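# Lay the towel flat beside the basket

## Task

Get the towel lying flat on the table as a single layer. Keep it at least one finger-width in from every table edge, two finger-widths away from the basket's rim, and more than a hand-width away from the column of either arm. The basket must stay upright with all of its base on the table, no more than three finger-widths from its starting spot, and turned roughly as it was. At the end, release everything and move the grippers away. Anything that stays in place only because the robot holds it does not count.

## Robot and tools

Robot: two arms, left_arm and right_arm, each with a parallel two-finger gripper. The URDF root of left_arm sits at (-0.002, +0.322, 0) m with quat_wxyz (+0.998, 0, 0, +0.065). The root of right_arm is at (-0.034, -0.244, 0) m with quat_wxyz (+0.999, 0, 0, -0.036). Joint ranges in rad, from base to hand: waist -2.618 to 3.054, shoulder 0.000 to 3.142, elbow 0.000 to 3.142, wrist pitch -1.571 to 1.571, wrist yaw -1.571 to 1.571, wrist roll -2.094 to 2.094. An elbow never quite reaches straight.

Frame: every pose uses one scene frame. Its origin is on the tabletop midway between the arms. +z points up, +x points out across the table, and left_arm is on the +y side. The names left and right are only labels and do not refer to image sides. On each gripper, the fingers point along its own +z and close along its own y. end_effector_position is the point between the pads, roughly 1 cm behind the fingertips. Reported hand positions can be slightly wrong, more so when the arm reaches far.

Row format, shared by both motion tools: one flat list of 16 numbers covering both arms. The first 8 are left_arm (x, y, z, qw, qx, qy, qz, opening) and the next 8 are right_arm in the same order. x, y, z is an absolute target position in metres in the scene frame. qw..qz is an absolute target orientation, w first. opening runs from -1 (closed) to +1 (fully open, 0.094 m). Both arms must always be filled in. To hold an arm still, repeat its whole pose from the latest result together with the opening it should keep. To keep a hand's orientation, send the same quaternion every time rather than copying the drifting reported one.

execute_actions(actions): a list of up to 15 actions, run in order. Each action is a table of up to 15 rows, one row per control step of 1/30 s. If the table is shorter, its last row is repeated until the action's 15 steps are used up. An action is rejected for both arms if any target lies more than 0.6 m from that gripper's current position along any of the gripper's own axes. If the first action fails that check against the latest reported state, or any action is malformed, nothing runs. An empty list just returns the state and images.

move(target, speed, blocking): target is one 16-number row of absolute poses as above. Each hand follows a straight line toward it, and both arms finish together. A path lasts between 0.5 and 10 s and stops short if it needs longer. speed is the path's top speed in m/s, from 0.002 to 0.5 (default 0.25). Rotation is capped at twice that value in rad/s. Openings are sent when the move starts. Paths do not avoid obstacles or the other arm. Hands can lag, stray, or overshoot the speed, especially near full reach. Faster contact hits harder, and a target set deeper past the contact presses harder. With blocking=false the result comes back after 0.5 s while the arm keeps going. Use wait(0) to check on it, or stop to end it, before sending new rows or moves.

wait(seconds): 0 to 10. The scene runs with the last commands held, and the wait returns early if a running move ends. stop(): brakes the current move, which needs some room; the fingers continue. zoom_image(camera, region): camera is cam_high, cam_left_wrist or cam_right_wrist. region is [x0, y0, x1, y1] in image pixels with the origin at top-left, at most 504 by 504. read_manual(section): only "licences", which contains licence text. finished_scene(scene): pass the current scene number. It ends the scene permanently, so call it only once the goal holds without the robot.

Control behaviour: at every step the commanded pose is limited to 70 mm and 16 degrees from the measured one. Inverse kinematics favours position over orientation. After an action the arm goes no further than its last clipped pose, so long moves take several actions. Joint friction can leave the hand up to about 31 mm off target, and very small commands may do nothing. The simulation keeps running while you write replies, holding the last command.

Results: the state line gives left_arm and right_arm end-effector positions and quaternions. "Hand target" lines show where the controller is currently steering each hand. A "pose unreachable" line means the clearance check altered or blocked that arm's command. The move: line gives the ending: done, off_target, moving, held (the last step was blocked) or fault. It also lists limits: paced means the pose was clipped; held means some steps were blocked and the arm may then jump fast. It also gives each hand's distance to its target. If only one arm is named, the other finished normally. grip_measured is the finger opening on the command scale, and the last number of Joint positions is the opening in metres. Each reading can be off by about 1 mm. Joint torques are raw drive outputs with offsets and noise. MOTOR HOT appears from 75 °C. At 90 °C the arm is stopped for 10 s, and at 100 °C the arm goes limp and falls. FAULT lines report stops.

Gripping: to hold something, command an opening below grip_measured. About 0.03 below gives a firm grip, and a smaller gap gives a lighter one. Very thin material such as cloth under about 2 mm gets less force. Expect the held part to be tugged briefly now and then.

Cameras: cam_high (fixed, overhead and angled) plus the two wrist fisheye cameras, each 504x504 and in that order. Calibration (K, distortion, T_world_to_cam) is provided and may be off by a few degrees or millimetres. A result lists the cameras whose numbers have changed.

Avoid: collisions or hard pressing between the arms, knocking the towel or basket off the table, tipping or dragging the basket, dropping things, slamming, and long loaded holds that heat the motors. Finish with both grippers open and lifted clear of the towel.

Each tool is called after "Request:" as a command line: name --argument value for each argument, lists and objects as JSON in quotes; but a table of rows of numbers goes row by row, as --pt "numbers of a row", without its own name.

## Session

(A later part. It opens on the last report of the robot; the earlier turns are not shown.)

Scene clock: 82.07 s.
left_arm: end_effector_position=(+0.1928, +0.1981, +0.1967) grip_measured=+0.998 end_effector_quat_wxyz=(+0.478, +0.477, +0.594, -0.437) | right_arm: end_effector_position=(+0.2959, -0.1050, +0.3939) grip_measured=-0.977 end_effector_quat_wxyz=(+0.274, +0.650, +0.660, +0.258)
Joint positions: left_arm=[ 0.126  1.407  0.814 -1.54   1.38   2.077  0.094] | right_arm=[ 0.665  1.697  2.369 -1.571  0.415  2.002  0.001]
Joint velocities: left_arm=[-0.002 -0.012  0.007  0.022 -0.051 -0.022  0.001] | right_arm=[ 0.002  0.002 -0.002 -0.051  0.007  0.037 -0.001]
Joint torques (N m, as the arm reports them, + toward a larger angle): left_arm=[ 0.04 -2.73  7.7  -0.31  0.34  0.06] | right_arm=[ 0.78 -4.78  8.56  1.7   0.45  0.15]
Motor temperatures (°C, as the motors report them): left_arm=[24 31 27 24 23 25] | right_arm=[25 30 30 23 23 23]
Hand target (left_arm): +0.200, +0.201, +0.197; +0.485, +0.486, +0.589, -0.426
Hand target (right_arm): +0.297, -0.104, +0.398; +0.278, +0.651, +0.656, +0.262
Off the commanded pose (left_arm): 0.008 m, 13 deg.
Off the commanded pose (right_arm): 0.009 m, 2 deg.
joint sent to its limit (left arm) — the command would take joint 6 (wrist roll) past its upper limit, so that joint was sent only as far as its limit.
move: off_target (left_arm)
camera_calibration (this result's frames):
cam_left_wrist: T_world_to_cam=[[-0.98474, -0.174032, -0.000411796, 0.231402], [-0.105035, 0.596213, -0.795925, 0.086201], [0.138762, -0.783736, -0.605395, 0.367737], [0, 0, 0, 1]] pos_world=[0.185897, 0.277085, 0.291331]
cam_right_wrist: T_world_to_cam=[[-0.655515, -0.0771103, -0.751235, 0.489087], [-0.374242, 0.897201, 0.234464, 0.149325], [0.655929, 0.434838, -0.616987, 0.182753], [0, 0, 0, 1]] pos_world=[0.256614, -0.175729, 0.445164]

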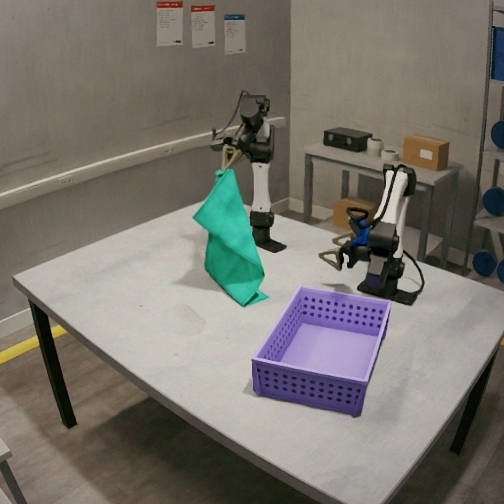

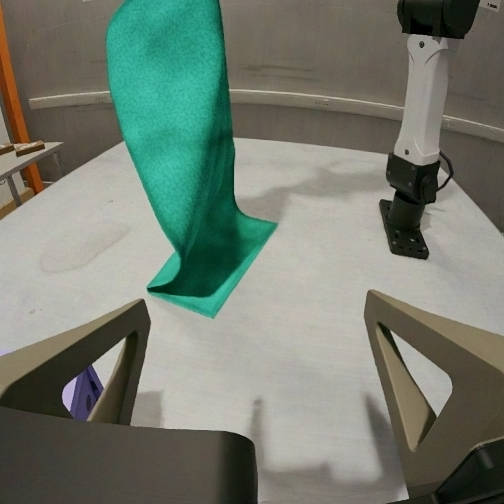

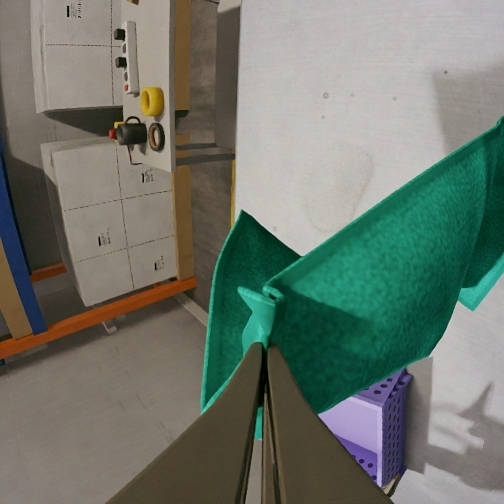

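Request:
move --target '[0.19,0.2,0.2,0.478,0.477,0.594,-0.437,1,0.52,-0.16,0.28,0.35,0.61,0.61,0.35,-1]' --speed 0.15

Request:
move --target '[0.19,0.2,0.2,0.478,0.477,0.594,-0.437,1,0.66,-0.2,0.04,0.4,0.58,0.58,0.4,-1]' --speed 0.15

Request:
move --target '[0.19,0.2,0.2,0.478,0.477,0.594,-0.437,1,0.66,-0.2,0.05,0.4,0.58,0.58,0.4,0]'

Request:
move --target '[0.19,0.2,0.2,0.478,0.477,0.594,-0.437,1,0.3,-0.35,0.3,0.2,0,0.98,0,0]'

Request:
zoom_image --camera "cam_high" --region '[60, 230, 310, 380]'

Scene clock: 97.77 s.
left_arm: end_effector_position=(+0.1922, +0.1980, +0.1969) grip_measured=+0.998 end_effector_quat_wxyz=(+0.477, +0.475, +0.595, -0.439) | right_arm: end_effector_position=(+0.5183, -0.1556, +0.2820) grip_measured=-0.977 end_effector_quat_wxyz=(+0.349, +0.618, +0.612, +0.349)
Joint positions: left_arm=[ 0.126  1.407  0.814 -1.545  1.38   2.077  0.094] | right_arm=[ 0.289  1.893  1.832 -0.489  0.191  1.692  0.001]
Joint velocities: left_arm=[ 0.002  0.002 -0.007 -0.037 -0.037  0.007 -0.001] | right_arm=[-0.002  0.007 -0.022 -0.022 -0.037 -0.007  0.   ]
Joint torques (N m, as the arm reports them, + toward a larger angle): left_arm=[ 0.71 -5.68  5.92 -0.61  0.31  0.04] | right_arm=[  0.02 -10.29   8.18   2.58   0.11  -0.09]
Motor temperatures (°C, as the motors report them): left_arm=[24 29 28 23 23 25] | right_arm=[25 28 30 25 23 23]
Hand target (left_arm): +0.190, +0.199, +0.200; +0.478, +0.476, +0.597, -0.434
Hand target (right_arm): +0.521, -0.157, +0.280; +0.351, +0.615, +0.612, +0.352
Off the commanded pose (left_arm): 0.004 m, 0 deg.
Off the commanded pose (right_arm): 0.005 m, 1 deg.
joint sent to its limit (left arm) — the command would take joint 4 (wrist pitch) past its lower limit, so that joint was sent only as far as its limit.
move: done
camera_calibration (this result's frames):
cam_left_wrist: T_world_to_cam=[[-0.984762, -0.173828, 0.00531747, 0.229688], [-0.109384, 0.595326, -0.796004, 0.0874643], [0.135202, -0.784456, -0.605268, 0.368677], [0, 0, 0, 1]] pos_world=[0.185909, 0.277067, 0.291549]
cam_right_wrist: T_world_to_cam=[[-0.440908, -0.0468773, -0.896327, 0.481272], [-0.416244, 0.895434, 0.157922, 0.347283], [0.795199, 0.442719, -0.414316, -0.138258], [0, 0, 0, 1]] pos_world=[0.466693, -0.227199, 0.319251]

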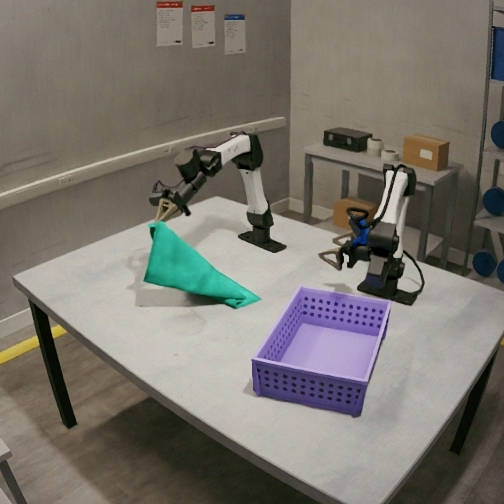

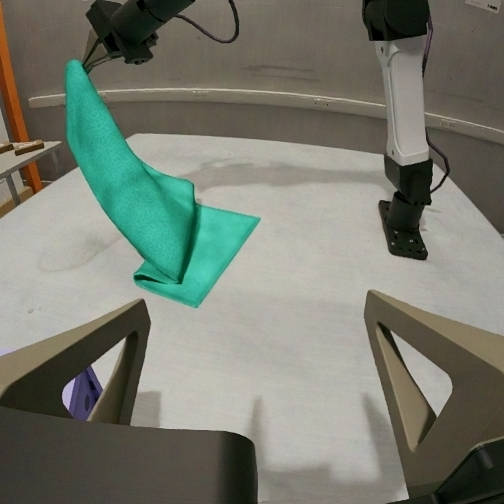

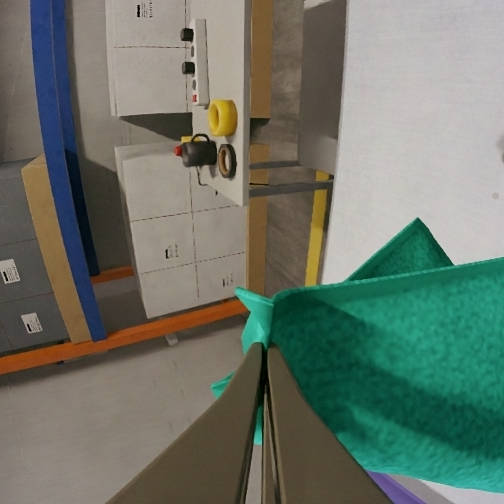

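Scene clock: 100.20 s.
left_arm: end_effector_position=(+0.1922, +0.1980, +0.1969) grip_measured=+0.998 end_effector_quat_wxyz=(+0.477, +0.475, +0.595, -0.439) | right_arm: end_effector_position=(+0.6547, -0.1956, +0.0352) grip_measured=-0.977 end_effector_quat_wxyz=(+0.394, +0.590, +0.585, +0.394)
Joint positions: left_arm=[ 0.126  1.407  0.814 -1.545  1.38   2.077  0.094] | right_arm=[0.164 2.586 1.832 0.364 0.089 1.612 0.001]
Joint velocities: left_arm=[-0.002  0.012  0.002  0.095 -0.037 -0.037 -0.   ] | right_arm=[-0.007  0.012  0.002 -0.051 -0.066 -0.022 -0.001]
Joint torques (N m, as the arm reports them, + toward a larger angle): left_arm=[ 0.64 -5.67  5.93 -0.61  0.31  0.04] | right_arm=[ -0.36 -14.01  11.06   2.64   0.    -0.15]
Motor temperatures (°C, as the motors report them): left_arm=[24 29 28 23 23 25] | right_arm=[25 29 30 25 23 23]
Hand target (left_arm): +0.190, +0.199, +0.200; +0.478, +0.476, +0.597, -0.434
Hand target (right_arm): +0.661, -0.199, +0.040; +0.402, +0.583, +0.581, +0.401
Off the commanded pose (left_arm): 0.004 m, 0 deg.
Off the commanded pose (right_arm): 0.008 m, 2 deg.
joint sent to its limit (left arm) — the command would take joint 4 (wrist pitch) past its lower limit, so that joint was sent only as far as its limit.
move: done
camera_calibration (this result's frames):
cam_left_wrist: T_world_to_cam=[[-0.984797, -0.173628, 0.00534392, 0.229615], [-0.109327, 0.595596, -0.795809, 0.0873124], [0.134992, -0.784295, -0.605524, 0.36871], [0, 0, 0, 1]] pos_world=[0.185897, 0.277042, 0.29152]
cam_right_wrist: T_world_to_cam=[[-0.302315, -0.0487509, -0.951961, 0.229204], [-0.436965, 0.894663, 0.0929507, 0.494542], [0.847153, 0.444074, -0.291772, -0.369364], [0, 0, 0, 1]] pos_world=[0.598297, -0.26725, 0.064455]

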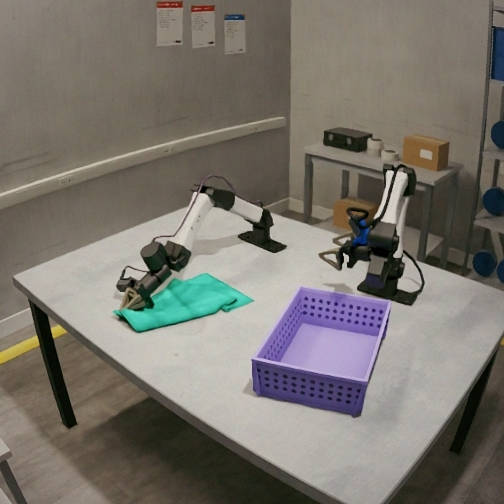

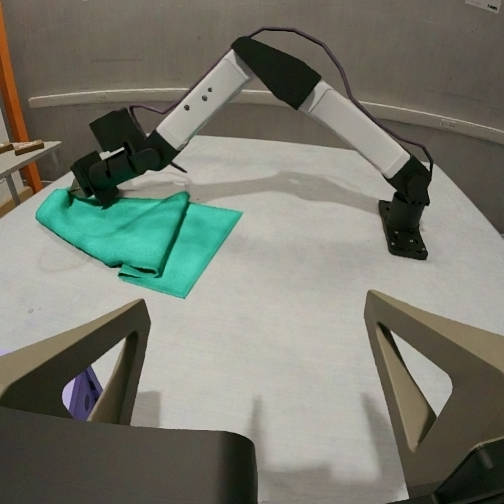

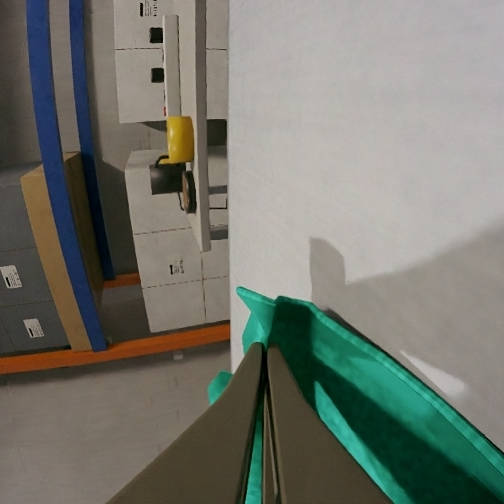

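Scene clock: 100.90 s.
left_arm: end_effector_position=(+0.1922, +0.1980, +0.1969) grip_measured=+0.998 end_effector_quat_wxyz=(+0.477, +0.475, +0.595, -0.439) | right_arm: end_effector_position=(+0.6556, -0.1952, +0.0386) grip_measured=-0.003 end_effector_quat_wxyz=(+0.396, +0.587, +0.583, +0.397)
Joint positions: left_arm=[ 0.126  1.407  0.814 -1.545  1.38   2.077  0.094] | right_arm=[0.164 2.583 1.832 0.371 0.087 1.611 0.047]
Joint velocities: left_arm=[ 0.012 -0.017 -0.017  0.037 -0.022 -0.007  0.001] | right_arm=[-0.012  0.022  0.002  0.125 -0.022  0.022 -0.001]
Joint torques (N m, as the arm reports them, + toward a larger angle): left_arm=[ 0.69 -5.67  5.93 -0.62  0.31  0.04] | right_arm=[ -0.47 -15.48  10.38   2.33   0.01  -0.09]
Motor temperatures (°C, as the motors report them): left_arm=[24 29 28 23 23 25] | right_arm=[25 29 30 25 23 23]
Hand target (left_arm): +0.190, +0.199, +0.200; +0.478, +0.476, +0.597, -0.434
Hand target (right_arm): +0.660, -0.200, +0.050; +0.402, +0.582, +0.582, +0.401
Off the commanded pose (left_arm): 0.004 m, 0 deg.
Off the commanded pose (right_arm): 0.013 m, 1 deg.
joint sent to its limit (left arm) — the command would take joint 4 (wrist pitch) past its lower limit, so that joint was sent only as far as its limit.
move: off_target (right_arm)
camera_calibration (this result's frames):
cam_left_wrist: T_world_to_cam=[[-0.984797, -0.173628, 0.00534392, 0.229615], [-0.109327, 0.595596, -0.795809, 0.0873124], [0.134992, -0.784295, -0.605524, 0.36871], [0, 0, 0, 1]] pos_world=[0.185897, 0.277042, 0.29152]
cam_right_wrist: T_world_to_cam=[[-0.292852, -0.0492379, -0.954889, 0.226563], [-0.439948, 0.893617, 0.0888476, 0.496146], [0.848931, 0.446121, -0.283359, -0.37037], [0, 0, 0, 1]] pos_world=[0.599047, -0.26698, 0.0673129]

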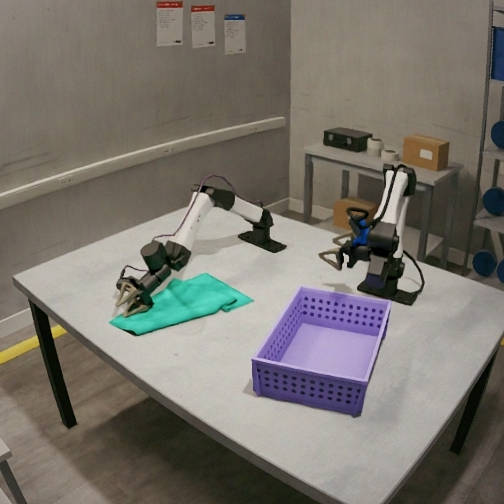

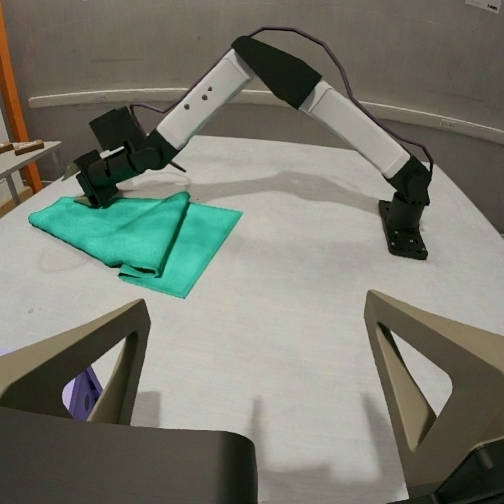

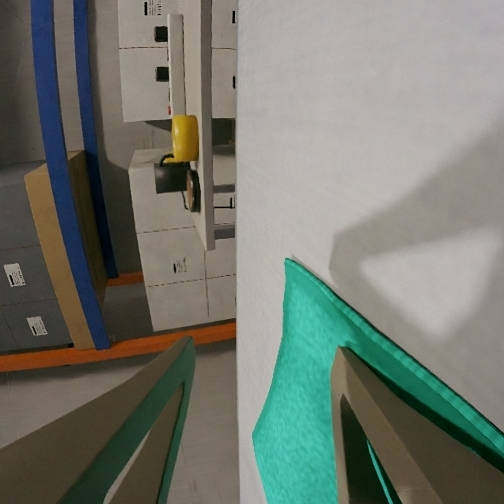

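Scene clock: 105.00 s.
left_arm: end_effector_position=(+0.1922, +0.1980, +0.1969) grip_measured=+0.998 end_effector_quat_wxyz=(+0.477, +0.475, +0.595, -0.439) | right_arm: end_effector_position=(+0.3015, -0.3481, +0.2956) grip_measured=-0.003 end_effector_quat_wxyz=(+0.205, -0.000, +0.979, +0.012)
Joint positions: left_arm=[ 0.126  1.407  0.814 -1.545  1.38   2.077  0.094] | right_arm=[-0.313  1.704  2.084 -1.572 -0.173 -0.351  0.047]
Joint velocities: left_arm=[ 0.002 -0.017  0.007  0.022  0.037  0.066  0.   ] | right_arm=[-0.002 -0.007 -0.002 -0.007 -0.007 -0.022 -0.001]
Joint torques (N m, as the arm reports them, + toward a larger angle): left_arm=[ 0.66 -5.68  5.93 -0.62  0.31  0.04] | right_arm=[-0.06 -6.75  9.08  1.28  0.02 -0.04]
Motor temperatures (°C, as the motors report them): left_arm=[24 29 28 23 23 25] | right_arm=[25 30 30 25 23 23]
Hand target (left_arm): +0.190, +0.199, +0.200; +0.478, +0.476, +0.597, -0.434
Hand target (right_arm): +0.299, -0.351, +0.301; +0.208, -0.002, +0.978, +0.004
Off the commanded pose (left_arm): 0.004 m, 0 deg.
Off the commanded pose (right_arm): 0.005 m, 2 deg.
joint sent to its limit (left arm) — the command would take joint 4 (wrist pitch) past its lower limit, so that joint was sent only as far as its limit.
joint sent to its limit (right arm) — the command would take joint 4 (wrist pitch) past its lower limit, so that joint was sent only as far as its limit.
move: done
camera_calibration (this result's frames):
cam_left_wrist: T_world_to_cam=[[-0.984797, -0.173628, 0.00534392, 0.229615], [-0.109327, 0.595596, -0.795809, 0.0873124], [0.134992, -0.784295, -0.605524, 0.36871], [0, 0, 0, 1]] pos_world=[0.185897, 0.277042, 0.29152]
cam_right_wrist: T_world_to_cam=[[0.0876893, -0.99324, -0.0760594, -0.342413], [-0.994836, -0.0912359, 0.0444749, 0.291783], [-0.0511136, 0.0717666, -0.996111, 0.423055], [0, 0, 0, 1]] pos_world=[0.341926, -0.343839, 0.382389]

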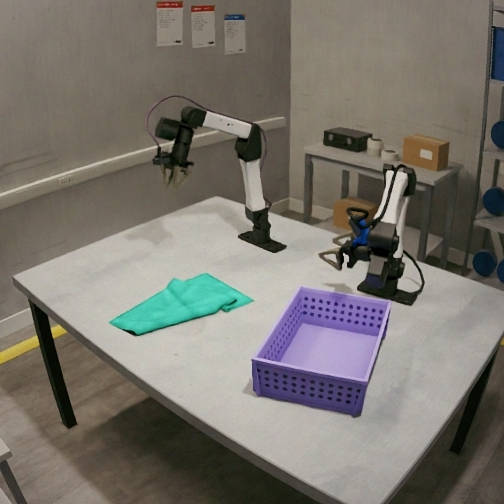

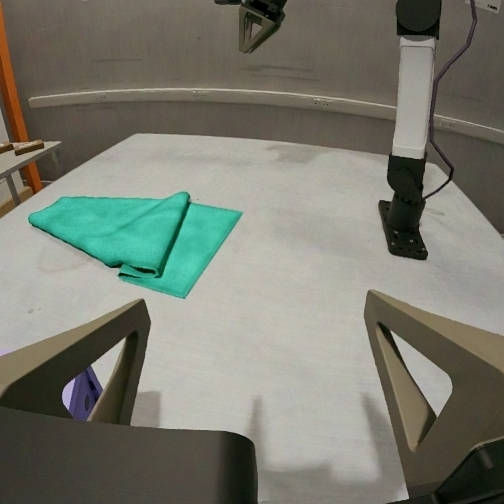

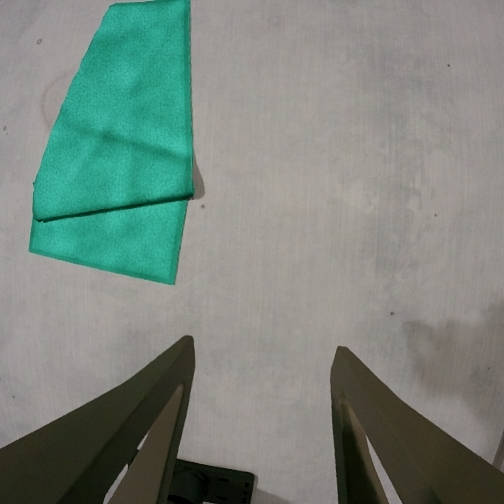

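Region (60, 230, 310, 380) of cam_high's 504x504 image, scaled by 2.016, with more detail than that image has; it fills the top 302 rows of this view, and the rest is white.

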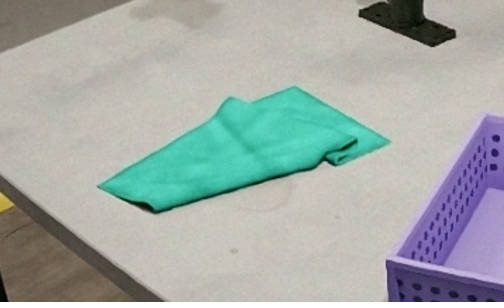

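Request:
move --target '[0.35,0.02,0.07,0,0,1,0,-0.2,0.295,-0.185,0.07,0,0,1,0,-0.2]'

Scene clock: 115.20 s.
left_arm: end_effector_position=(+0.3534, +0.0173, +0.0780) grip_measured=-0.197 end_effector_quat_wxyz=(+0.011, -0.008, +1.000, -0.020) | right_arm: end_effector_position=(+0.2980, -0.1875, +0.0810) grip_measured=-0.197 end_effector_quat_wxyz=(+0.009, -0.002, +1.000, +0.004)
Joint positions: left_arm=[-0.833  2.354  2.205 -1.38   0.017 -0.719  0.038] | right_arm=[ 0.238  1.815  1.405 -1.142 -0.005  0.164  0.038]
Joint velocities: left_arm=[-0.012  0.007 -0.007 -0.11   0.066  0.007 -0.001] | right_arm=[-0.007 -0.012 -0.017  0.007 -0.081 -0.081  0.   ]
Joint torques (N m, as the arm reports them, + toward a larger angle): left_arm=[ -1.04 -12.37   8.52   0.29  -0.22  -0.09] | right_arm=[ 0.79 -7.78  5.37  0.75  0.09  0.18]
Motor temperatures (°C, as the motors report them): left_arm=[24 29 28 23 23 25] | right_arm=[25 29 30 25 23 23]
Hand target (left_arm): +0.350, +0.015, +0.073; +0.004, -0.005, +1.000, -0.011
Hand target (right_arm): +0.294, -0.187, +0.071; -0.001, -0.000, +1.000, -0.000
Off the commanded pose (left_arm): 0.009 m, 3 deg.
Off the commanded pose (right_arm): 0.012 m, 1 deg.
move: off_target (left_arm, right_arm); limits=paced
camera_calibration (this result's frames):
cam_left_wrist: T_world_to_cam=[[-0.0450583, -0.998811, 0.0186027, 0.038757], [-0.892035, 0.0486104, 0.449344, 0.306948], [-0.449714, 0.00365243, -0.893165, 0.348705], [0, 0, 0, 1]] pos_world=[0.432372, 0.0225165, 0.172805]
cam_right_wrist: T_world_to_cam=[[0.0591242, -0.994317, -0.0885318, -0.189604], [-0.899992, -0.0914636, 0.426203, 0.253244], [-0.431878, 0.054479, -0.900285, 0.300055], [0, 0, 0, 1]] pos_world=[0.368715, -0.181711, 0.145416]

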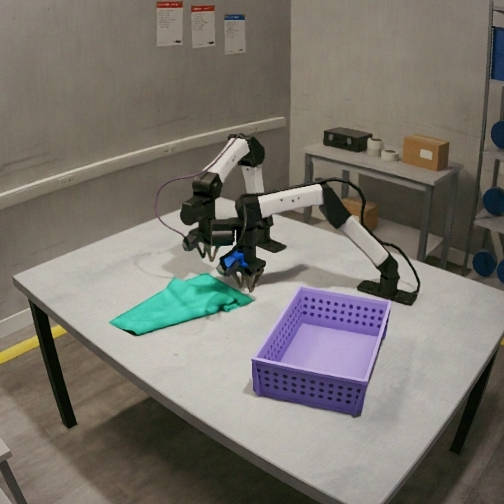

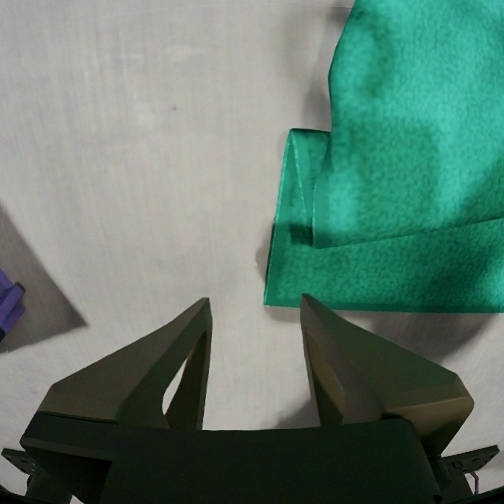

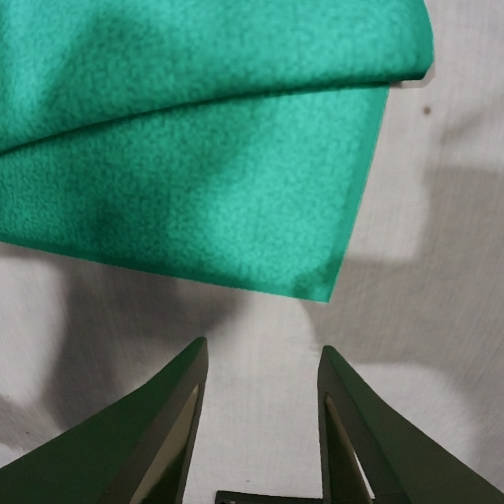

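Request:
move --target '[0.33,-0.012,0.03,0,0,1,0,-0.3,0.297,-0.2,0.03,0,0,1,0,-0.3]' --speed 0.08

Request:
move --target '[0.33,-0.012,-0.005,0,0,1,0,-0.3,0.297,-0.2,-0.005,0,0,1,0,-0.3]' --speed 0.05

Request:
move --target '[0.33,-0.012,-0.005,0,0,1,0,-1,0.297,-0.2,-0.005,0,0,1,0,-1]'

Request:
move --target '[0.33,-0.0,0.1,0,0,1,0,-1,0.297,-0.2,0.1,0,0,1,0,-1]' --speed 0.1

Scene clock: 124.10 s.
left_arm: end_effector_position=(+0.3328, -0.0111, +0.0417) grip_measured=-0.297 end_effector_quat_wxyz=(+0.003, -0.001, +1.000, -0.008) | right_arm: end_effector_position=(+0.3015, -0.1959, +0.0398) grip_measured=-0.297 end_effector_quat_wxyz=(+0.009, +0.001, +1.000, +0.004)
Joint positions: left_arm=[-0.91   2.405  2.152 -1.302  0.008 -0.781  0.033] | right_arm=[ 0.212  1.861  1.295 -0.986 -0.005  0.142  0.033]
Joint velocities: left_arm=[ 0.002  0.002  0.002 -0.022 -0.007 -0.007 -0.   ] | right_arm=[-0.017 -0.002  0.007  0.051 -0.037 -0.007 -0.   ]
Joint torques (N m, as the arm reports them, + toward a larger angle): left_arm=[ -0.81 -13.12   5.81   0.55  -0.25  -0.1 ] | right_arm=[-0.31 -7.84  5.31  0.78  0.14 -0.02]
Motor temperatures (°C, as the motors report them): left_arm=[24 31 29 23 23 25] | right_arm=[25 29 30 24 23 23]
Hand target (left_arm): +0.330, -0.012, +0.030; -0.000, +0.000, +1.000, -0.001
Hand target (right_arm): +0.297, -0.200, +0.030; -0.000, -0.000, +1.000, +0.000
Off the commanded pose (left_arm): 0.012 m, 1 deg.
Off the commanded pose (right_arm): 0.012 m, 1 deg.
move: off_target (left_arm, right_arm)
camera_calibration (this result's frames):
cam_left_wrist: T_world_to_cam=[[-0.0591924, -0.99824, -0.00371771, 0.0158322], [-0.884472, 0.0507189, 0.463828, 0.303093], [-0.462823, 0.0307433, -0.885917, 0.311476], [0, 0, 0, 1]] pos_world=[0.413173, -0.00914399, 0.135418]
cam_right_wrist: T_world_to_cam=[[0.0549952, -0.994586, -0.0881712, -0.200574], [-0.9006, -0.0875408, 0.425743, 0.274126], [-0.431156, 0.0559931, -0.900538, 0.264989], [0, 0, 0, 1]] pos_world=[0.37216, -0.190328, 0.104241]

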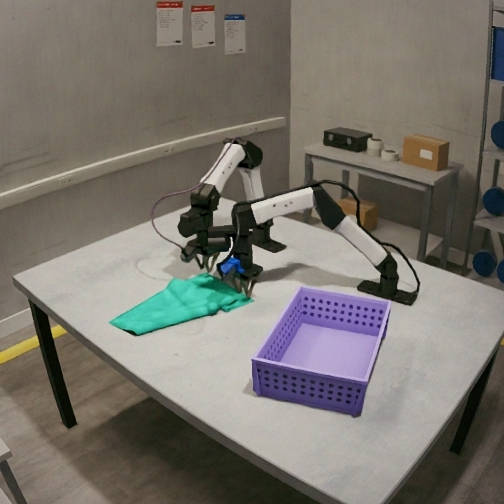

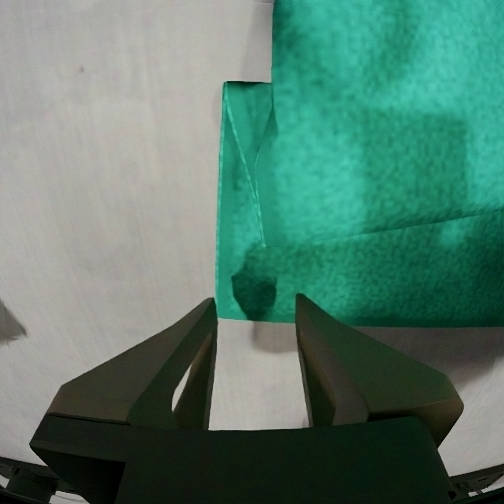

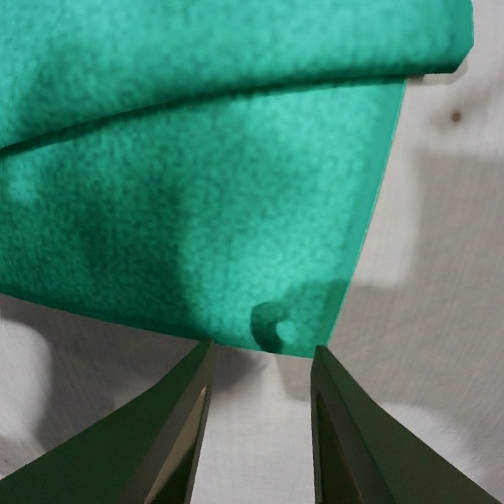

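Scene clock: 125.27 s.
left_arm: end_effector_position=(+0.3330, -0.0113, +0.0200) grip_measured=-0.297 end_effector_quat_wxyz=(+0.005, -0.001, +1.000, -0.011) | right_arm: end_effector_position=(+0.3035, -0.1956, +0.0143) grip_measured=-0.297 end_effector_quat_wxyz=(+0.013, +0.001, +1.000, +0.004)
Joint positions: left_arm=[-0.91   2.405  2.066 -1.209  0.008 -0.781  0.033] | right_arm=[ 0.212  1.898  1.235 -0.882 -0.004  0.142  0.033]
Joint velocities: left_arm=[-0.002  0.002 -0.002 -0.022  0.037 -0.022  0.   ] | right_arm=[-0.012 -0.007  0.007  0.066 -0.037  0.051  0.   ]
Joint torques (N m, as the arm reports them, + toward a larger angle): left_arm=[ -0.79 -11.6    4.42   0.79  -0.26  -0.09] | right_arm=[-0.5  -6.83  3.56  1.08  0.14 -0.05]
Motor temperatures (°C, as the motors report them): left_arm=[24 31 29 23 23 25] | right_arm=[25 29 30 24 23 23]
Hand target (left_arm): +0.330, -0.012, -0.004; -0.001, +0.000, +1.000, +0.000
Hand target (right_arm): +0.296, -0.200, -0.004; -0.001, +0.000, +1.000, +0.000
Off the commanded pose (left_arm): 0.025 m, 1 deg.
Off the commanded pose (right_arm): 0.021 m, 2 deg.
move: off_target (left_arm, right_arm)
camera_calibration (this result's frames):
cam_left_wrist: T_world_to_cam=[[-0.0591851, -0.998247, 0.000560105, 0.0154173], [-0.886602, 0.0528236, 0.459508, 0.314258], [-0.458732, 0.0266994, -0.888174, 0.290956], [0, 0, 0, 1]] pos_world=[0.413005, -0.00897834, 0.114007]
cam_right_wrist: T_world_to_cam=[[0.0555915, -0.994535, -0.0883756, -0.202889], [-0.903496, -0.0877809, 0.419511, 0.287739], [-0.424975, 0.0565258, -0.903438, 0.241096], [0, 0, 0, 1]] pos_world=[0.37371, -0.190151, 0.0791756]

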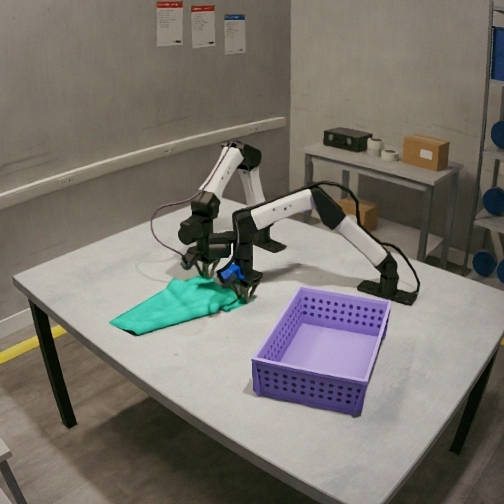

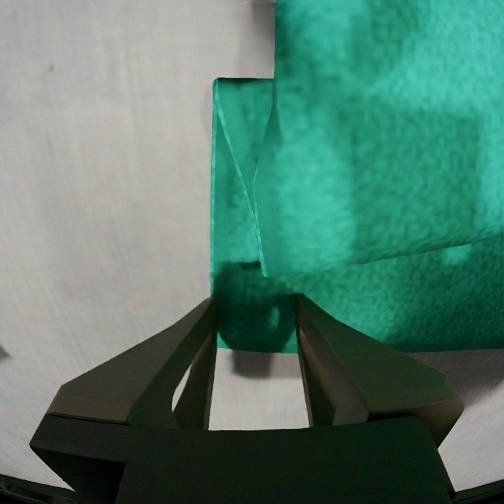

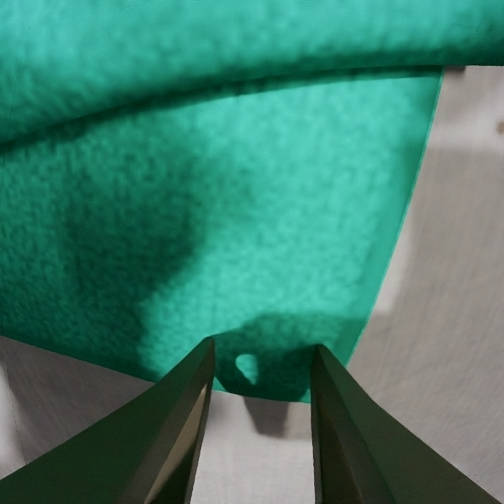

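Scene clock: 125.97 s.
left_arm: end_effector_position=(+0.3354, -0.0202, +0.0209) grip_measured=-0.977 end_effector_quat_wxyz=(+0.010, +0.001, +1.000, -0.030) | right_arm: end_effector_position=(+0.3071, -0.1903, +0.0145) grip_measured=-0.976 end_effector_quat_wxyz=(+0.020, -0.001, +1.000, +0.017)
Joint positions: left_arm=[-0.913  2.404  2.066 -1.177  0.028 -0.781  0.001] | right_arm=[ 0.214  1.898  1.235 -0.864 -0.027  0.142  0.001]
Joint velocities: left_arm=[-0.007  0.002 -0.032 -0.081  0.037  0.081  0.001] | right_arm=[ 0.012 -0.017  0.012 -0.051 -0.051 -0.022  0.   ]
Joint torques (N m, as the arm reports them, + toward a larger angle): left_arm=[ -0.62 -11.64   4.46   0.57  -0.46  -0.08] | right_arm=[-0.61 -6.9   3.59  1.02  0.35 -0.06]
Motor temperatures (°C, as the motors report them): left_arm=[24 32 29 23 23 25] | right_arm=[25 29 30 24 23 23]
Hand target (left_arm): +0.330, -0.012, -0.004; -0.000, +0.000, +1.000, +0.000
Hand target (right_arm): +0.296, -0.200, -0.004; -0.001, -0.000, +1.000, +0.000
Off the commanded pose (left_arm): 0.028 m, 4 deg.
Off the commanded pose (right_arm): 0.024 m, 3 deg.
move: off_target (left_arm, right_arm)
camera_calibration (this result's frames):
cam_left_wrist: T_world_to_cam=[[-0.0624378, -0.997338, 0.0376573, 0.00707441], [-0.890415, 0.0727087, 0.449304, 0.31828], [-0.450846, -0.005477, -0.892585, 0.289852], [0, 0, 0, 1]] pos_world=[0.414522, -0.0144986, 0.115446]
cam_right_wrist: T_world_to_cam=[[0.0601163, -0.991826, -0.112548, -0.198333], [-0.90918, -0.100949, 0.403982, 0.290907], [-0.412041, 0.0780407, -0.907817, 0.242745], [0, 0, 0, 1]] pos_world=[0.37643, -0.186289, 0.0805246]

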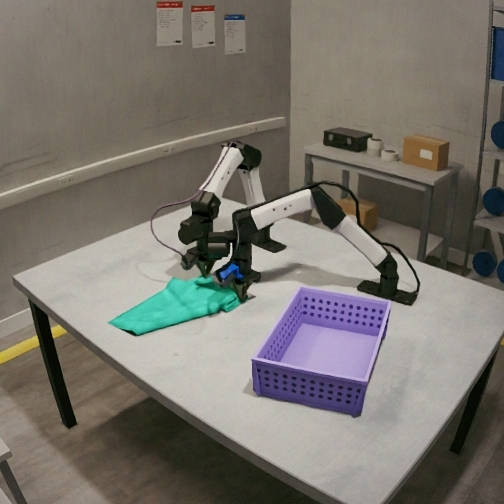

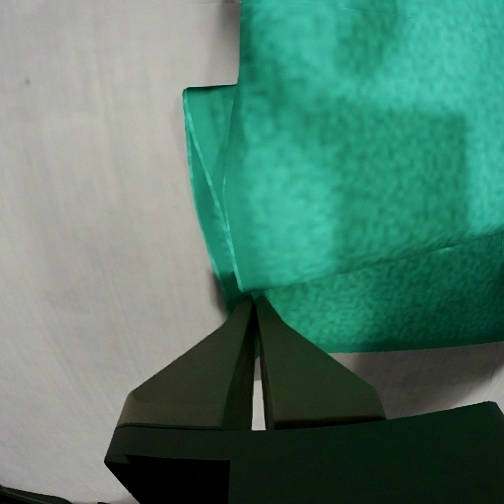

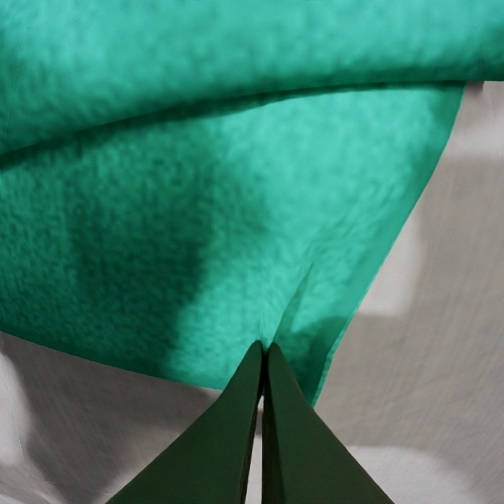

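Scene clock: 127.37 s.
left_arm: end_effector_position=(+0.3290, -0.0151, +0.0919) grip_measured=-0.977 end_effector_quat_wxyz=(+0.001, +0.004, +1.000, -0.024) | right_arm: end_effector_position=(+0.2966, -0.1900, +0.0912) grip_measured=-0.976 end_effector_quat_wxyz=(-0.003, -0.001, +1.000, +0.019)
Joint positions: left_arm=[-0.913  2.404  2.349 -1.481  0.034 -0.775  0.001] | right_arm=[ 0.214  1.82   1.452 -1.202 -0.038  0.142  0.001]
Joint velocities: left_arm=[-0.012 -0.012 -0.007 -0.022 -0.022 -0.066  0.001] | right_arm=[ 0.002 -0.002 -0.007 -0.081 -0.022 -0.022  0.001]
Joint torques (N m, as the arm reports them, + toward a larger angle): left_arm=[  0.78 -15.09   8.14  -0.02  -0.5    0.08] | right_arm=[-0.51 -9.15  9.77  0.17  0.51 -0.02]
Motor temperatures (°C, as the motors report them): left_arm=[24 32 29 23 23 25] | right_arm=[25 29 30 24 23 23]
Hand target (left_arm): +0.329, +0.001, +0.100; +0.001, +0.000, +1.000, -0.001
Hand target (right_arm): +0.297, -0.200, +0.100; +0.000, +0.000, +1.000, +0.001
Off the commanded pose (left_arm): 0.017 m, 3 deg.
Off the commanded pose (right_arm): 0.013 m, 2 deg.
move: off_target (left_arm, right_arm)
camera_calibration (this result's frames):
cam_left_wrist: T_world_to_cam=[[-0.0689316, -0.997219, 0.0283208, 0.0120219], [-0.881778, 0.0741803, 0.465794, 0.276008], [-0.4666, 0.00713528, -0.88444, 0.354996], [0, 0, 0, 1]] pos_world=[0.409848, -0.0110188, 0.18507]
cam_right_wrist: T_world_to_cam=[[0.0550901, -0.991319, -0.119381, -0.186527], [-0.88993, -0.102964, 0.444324, 0.240614], [-0.452759, 0.0817632, -0.887876, 0.318951], [0, 0, 0, 1]] pos_world=[0.368813, -0.186212, 0.154011]

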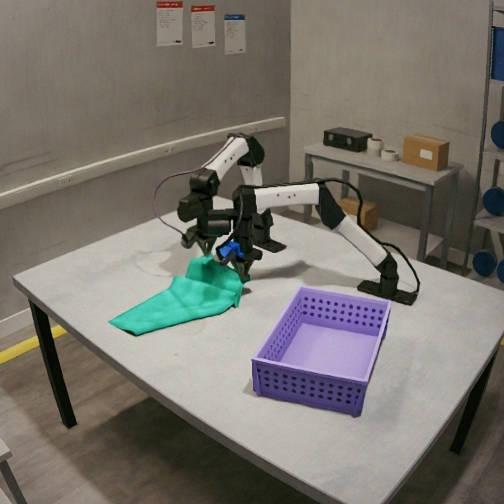

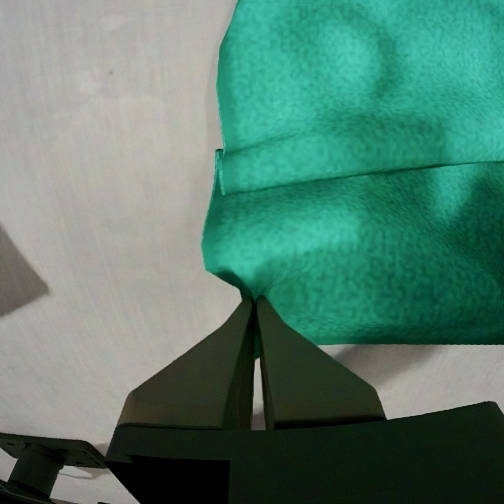

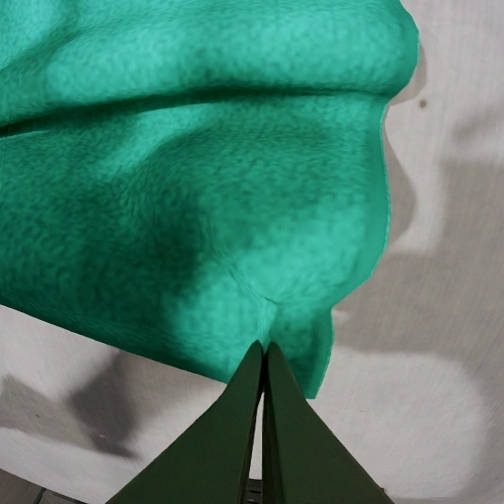

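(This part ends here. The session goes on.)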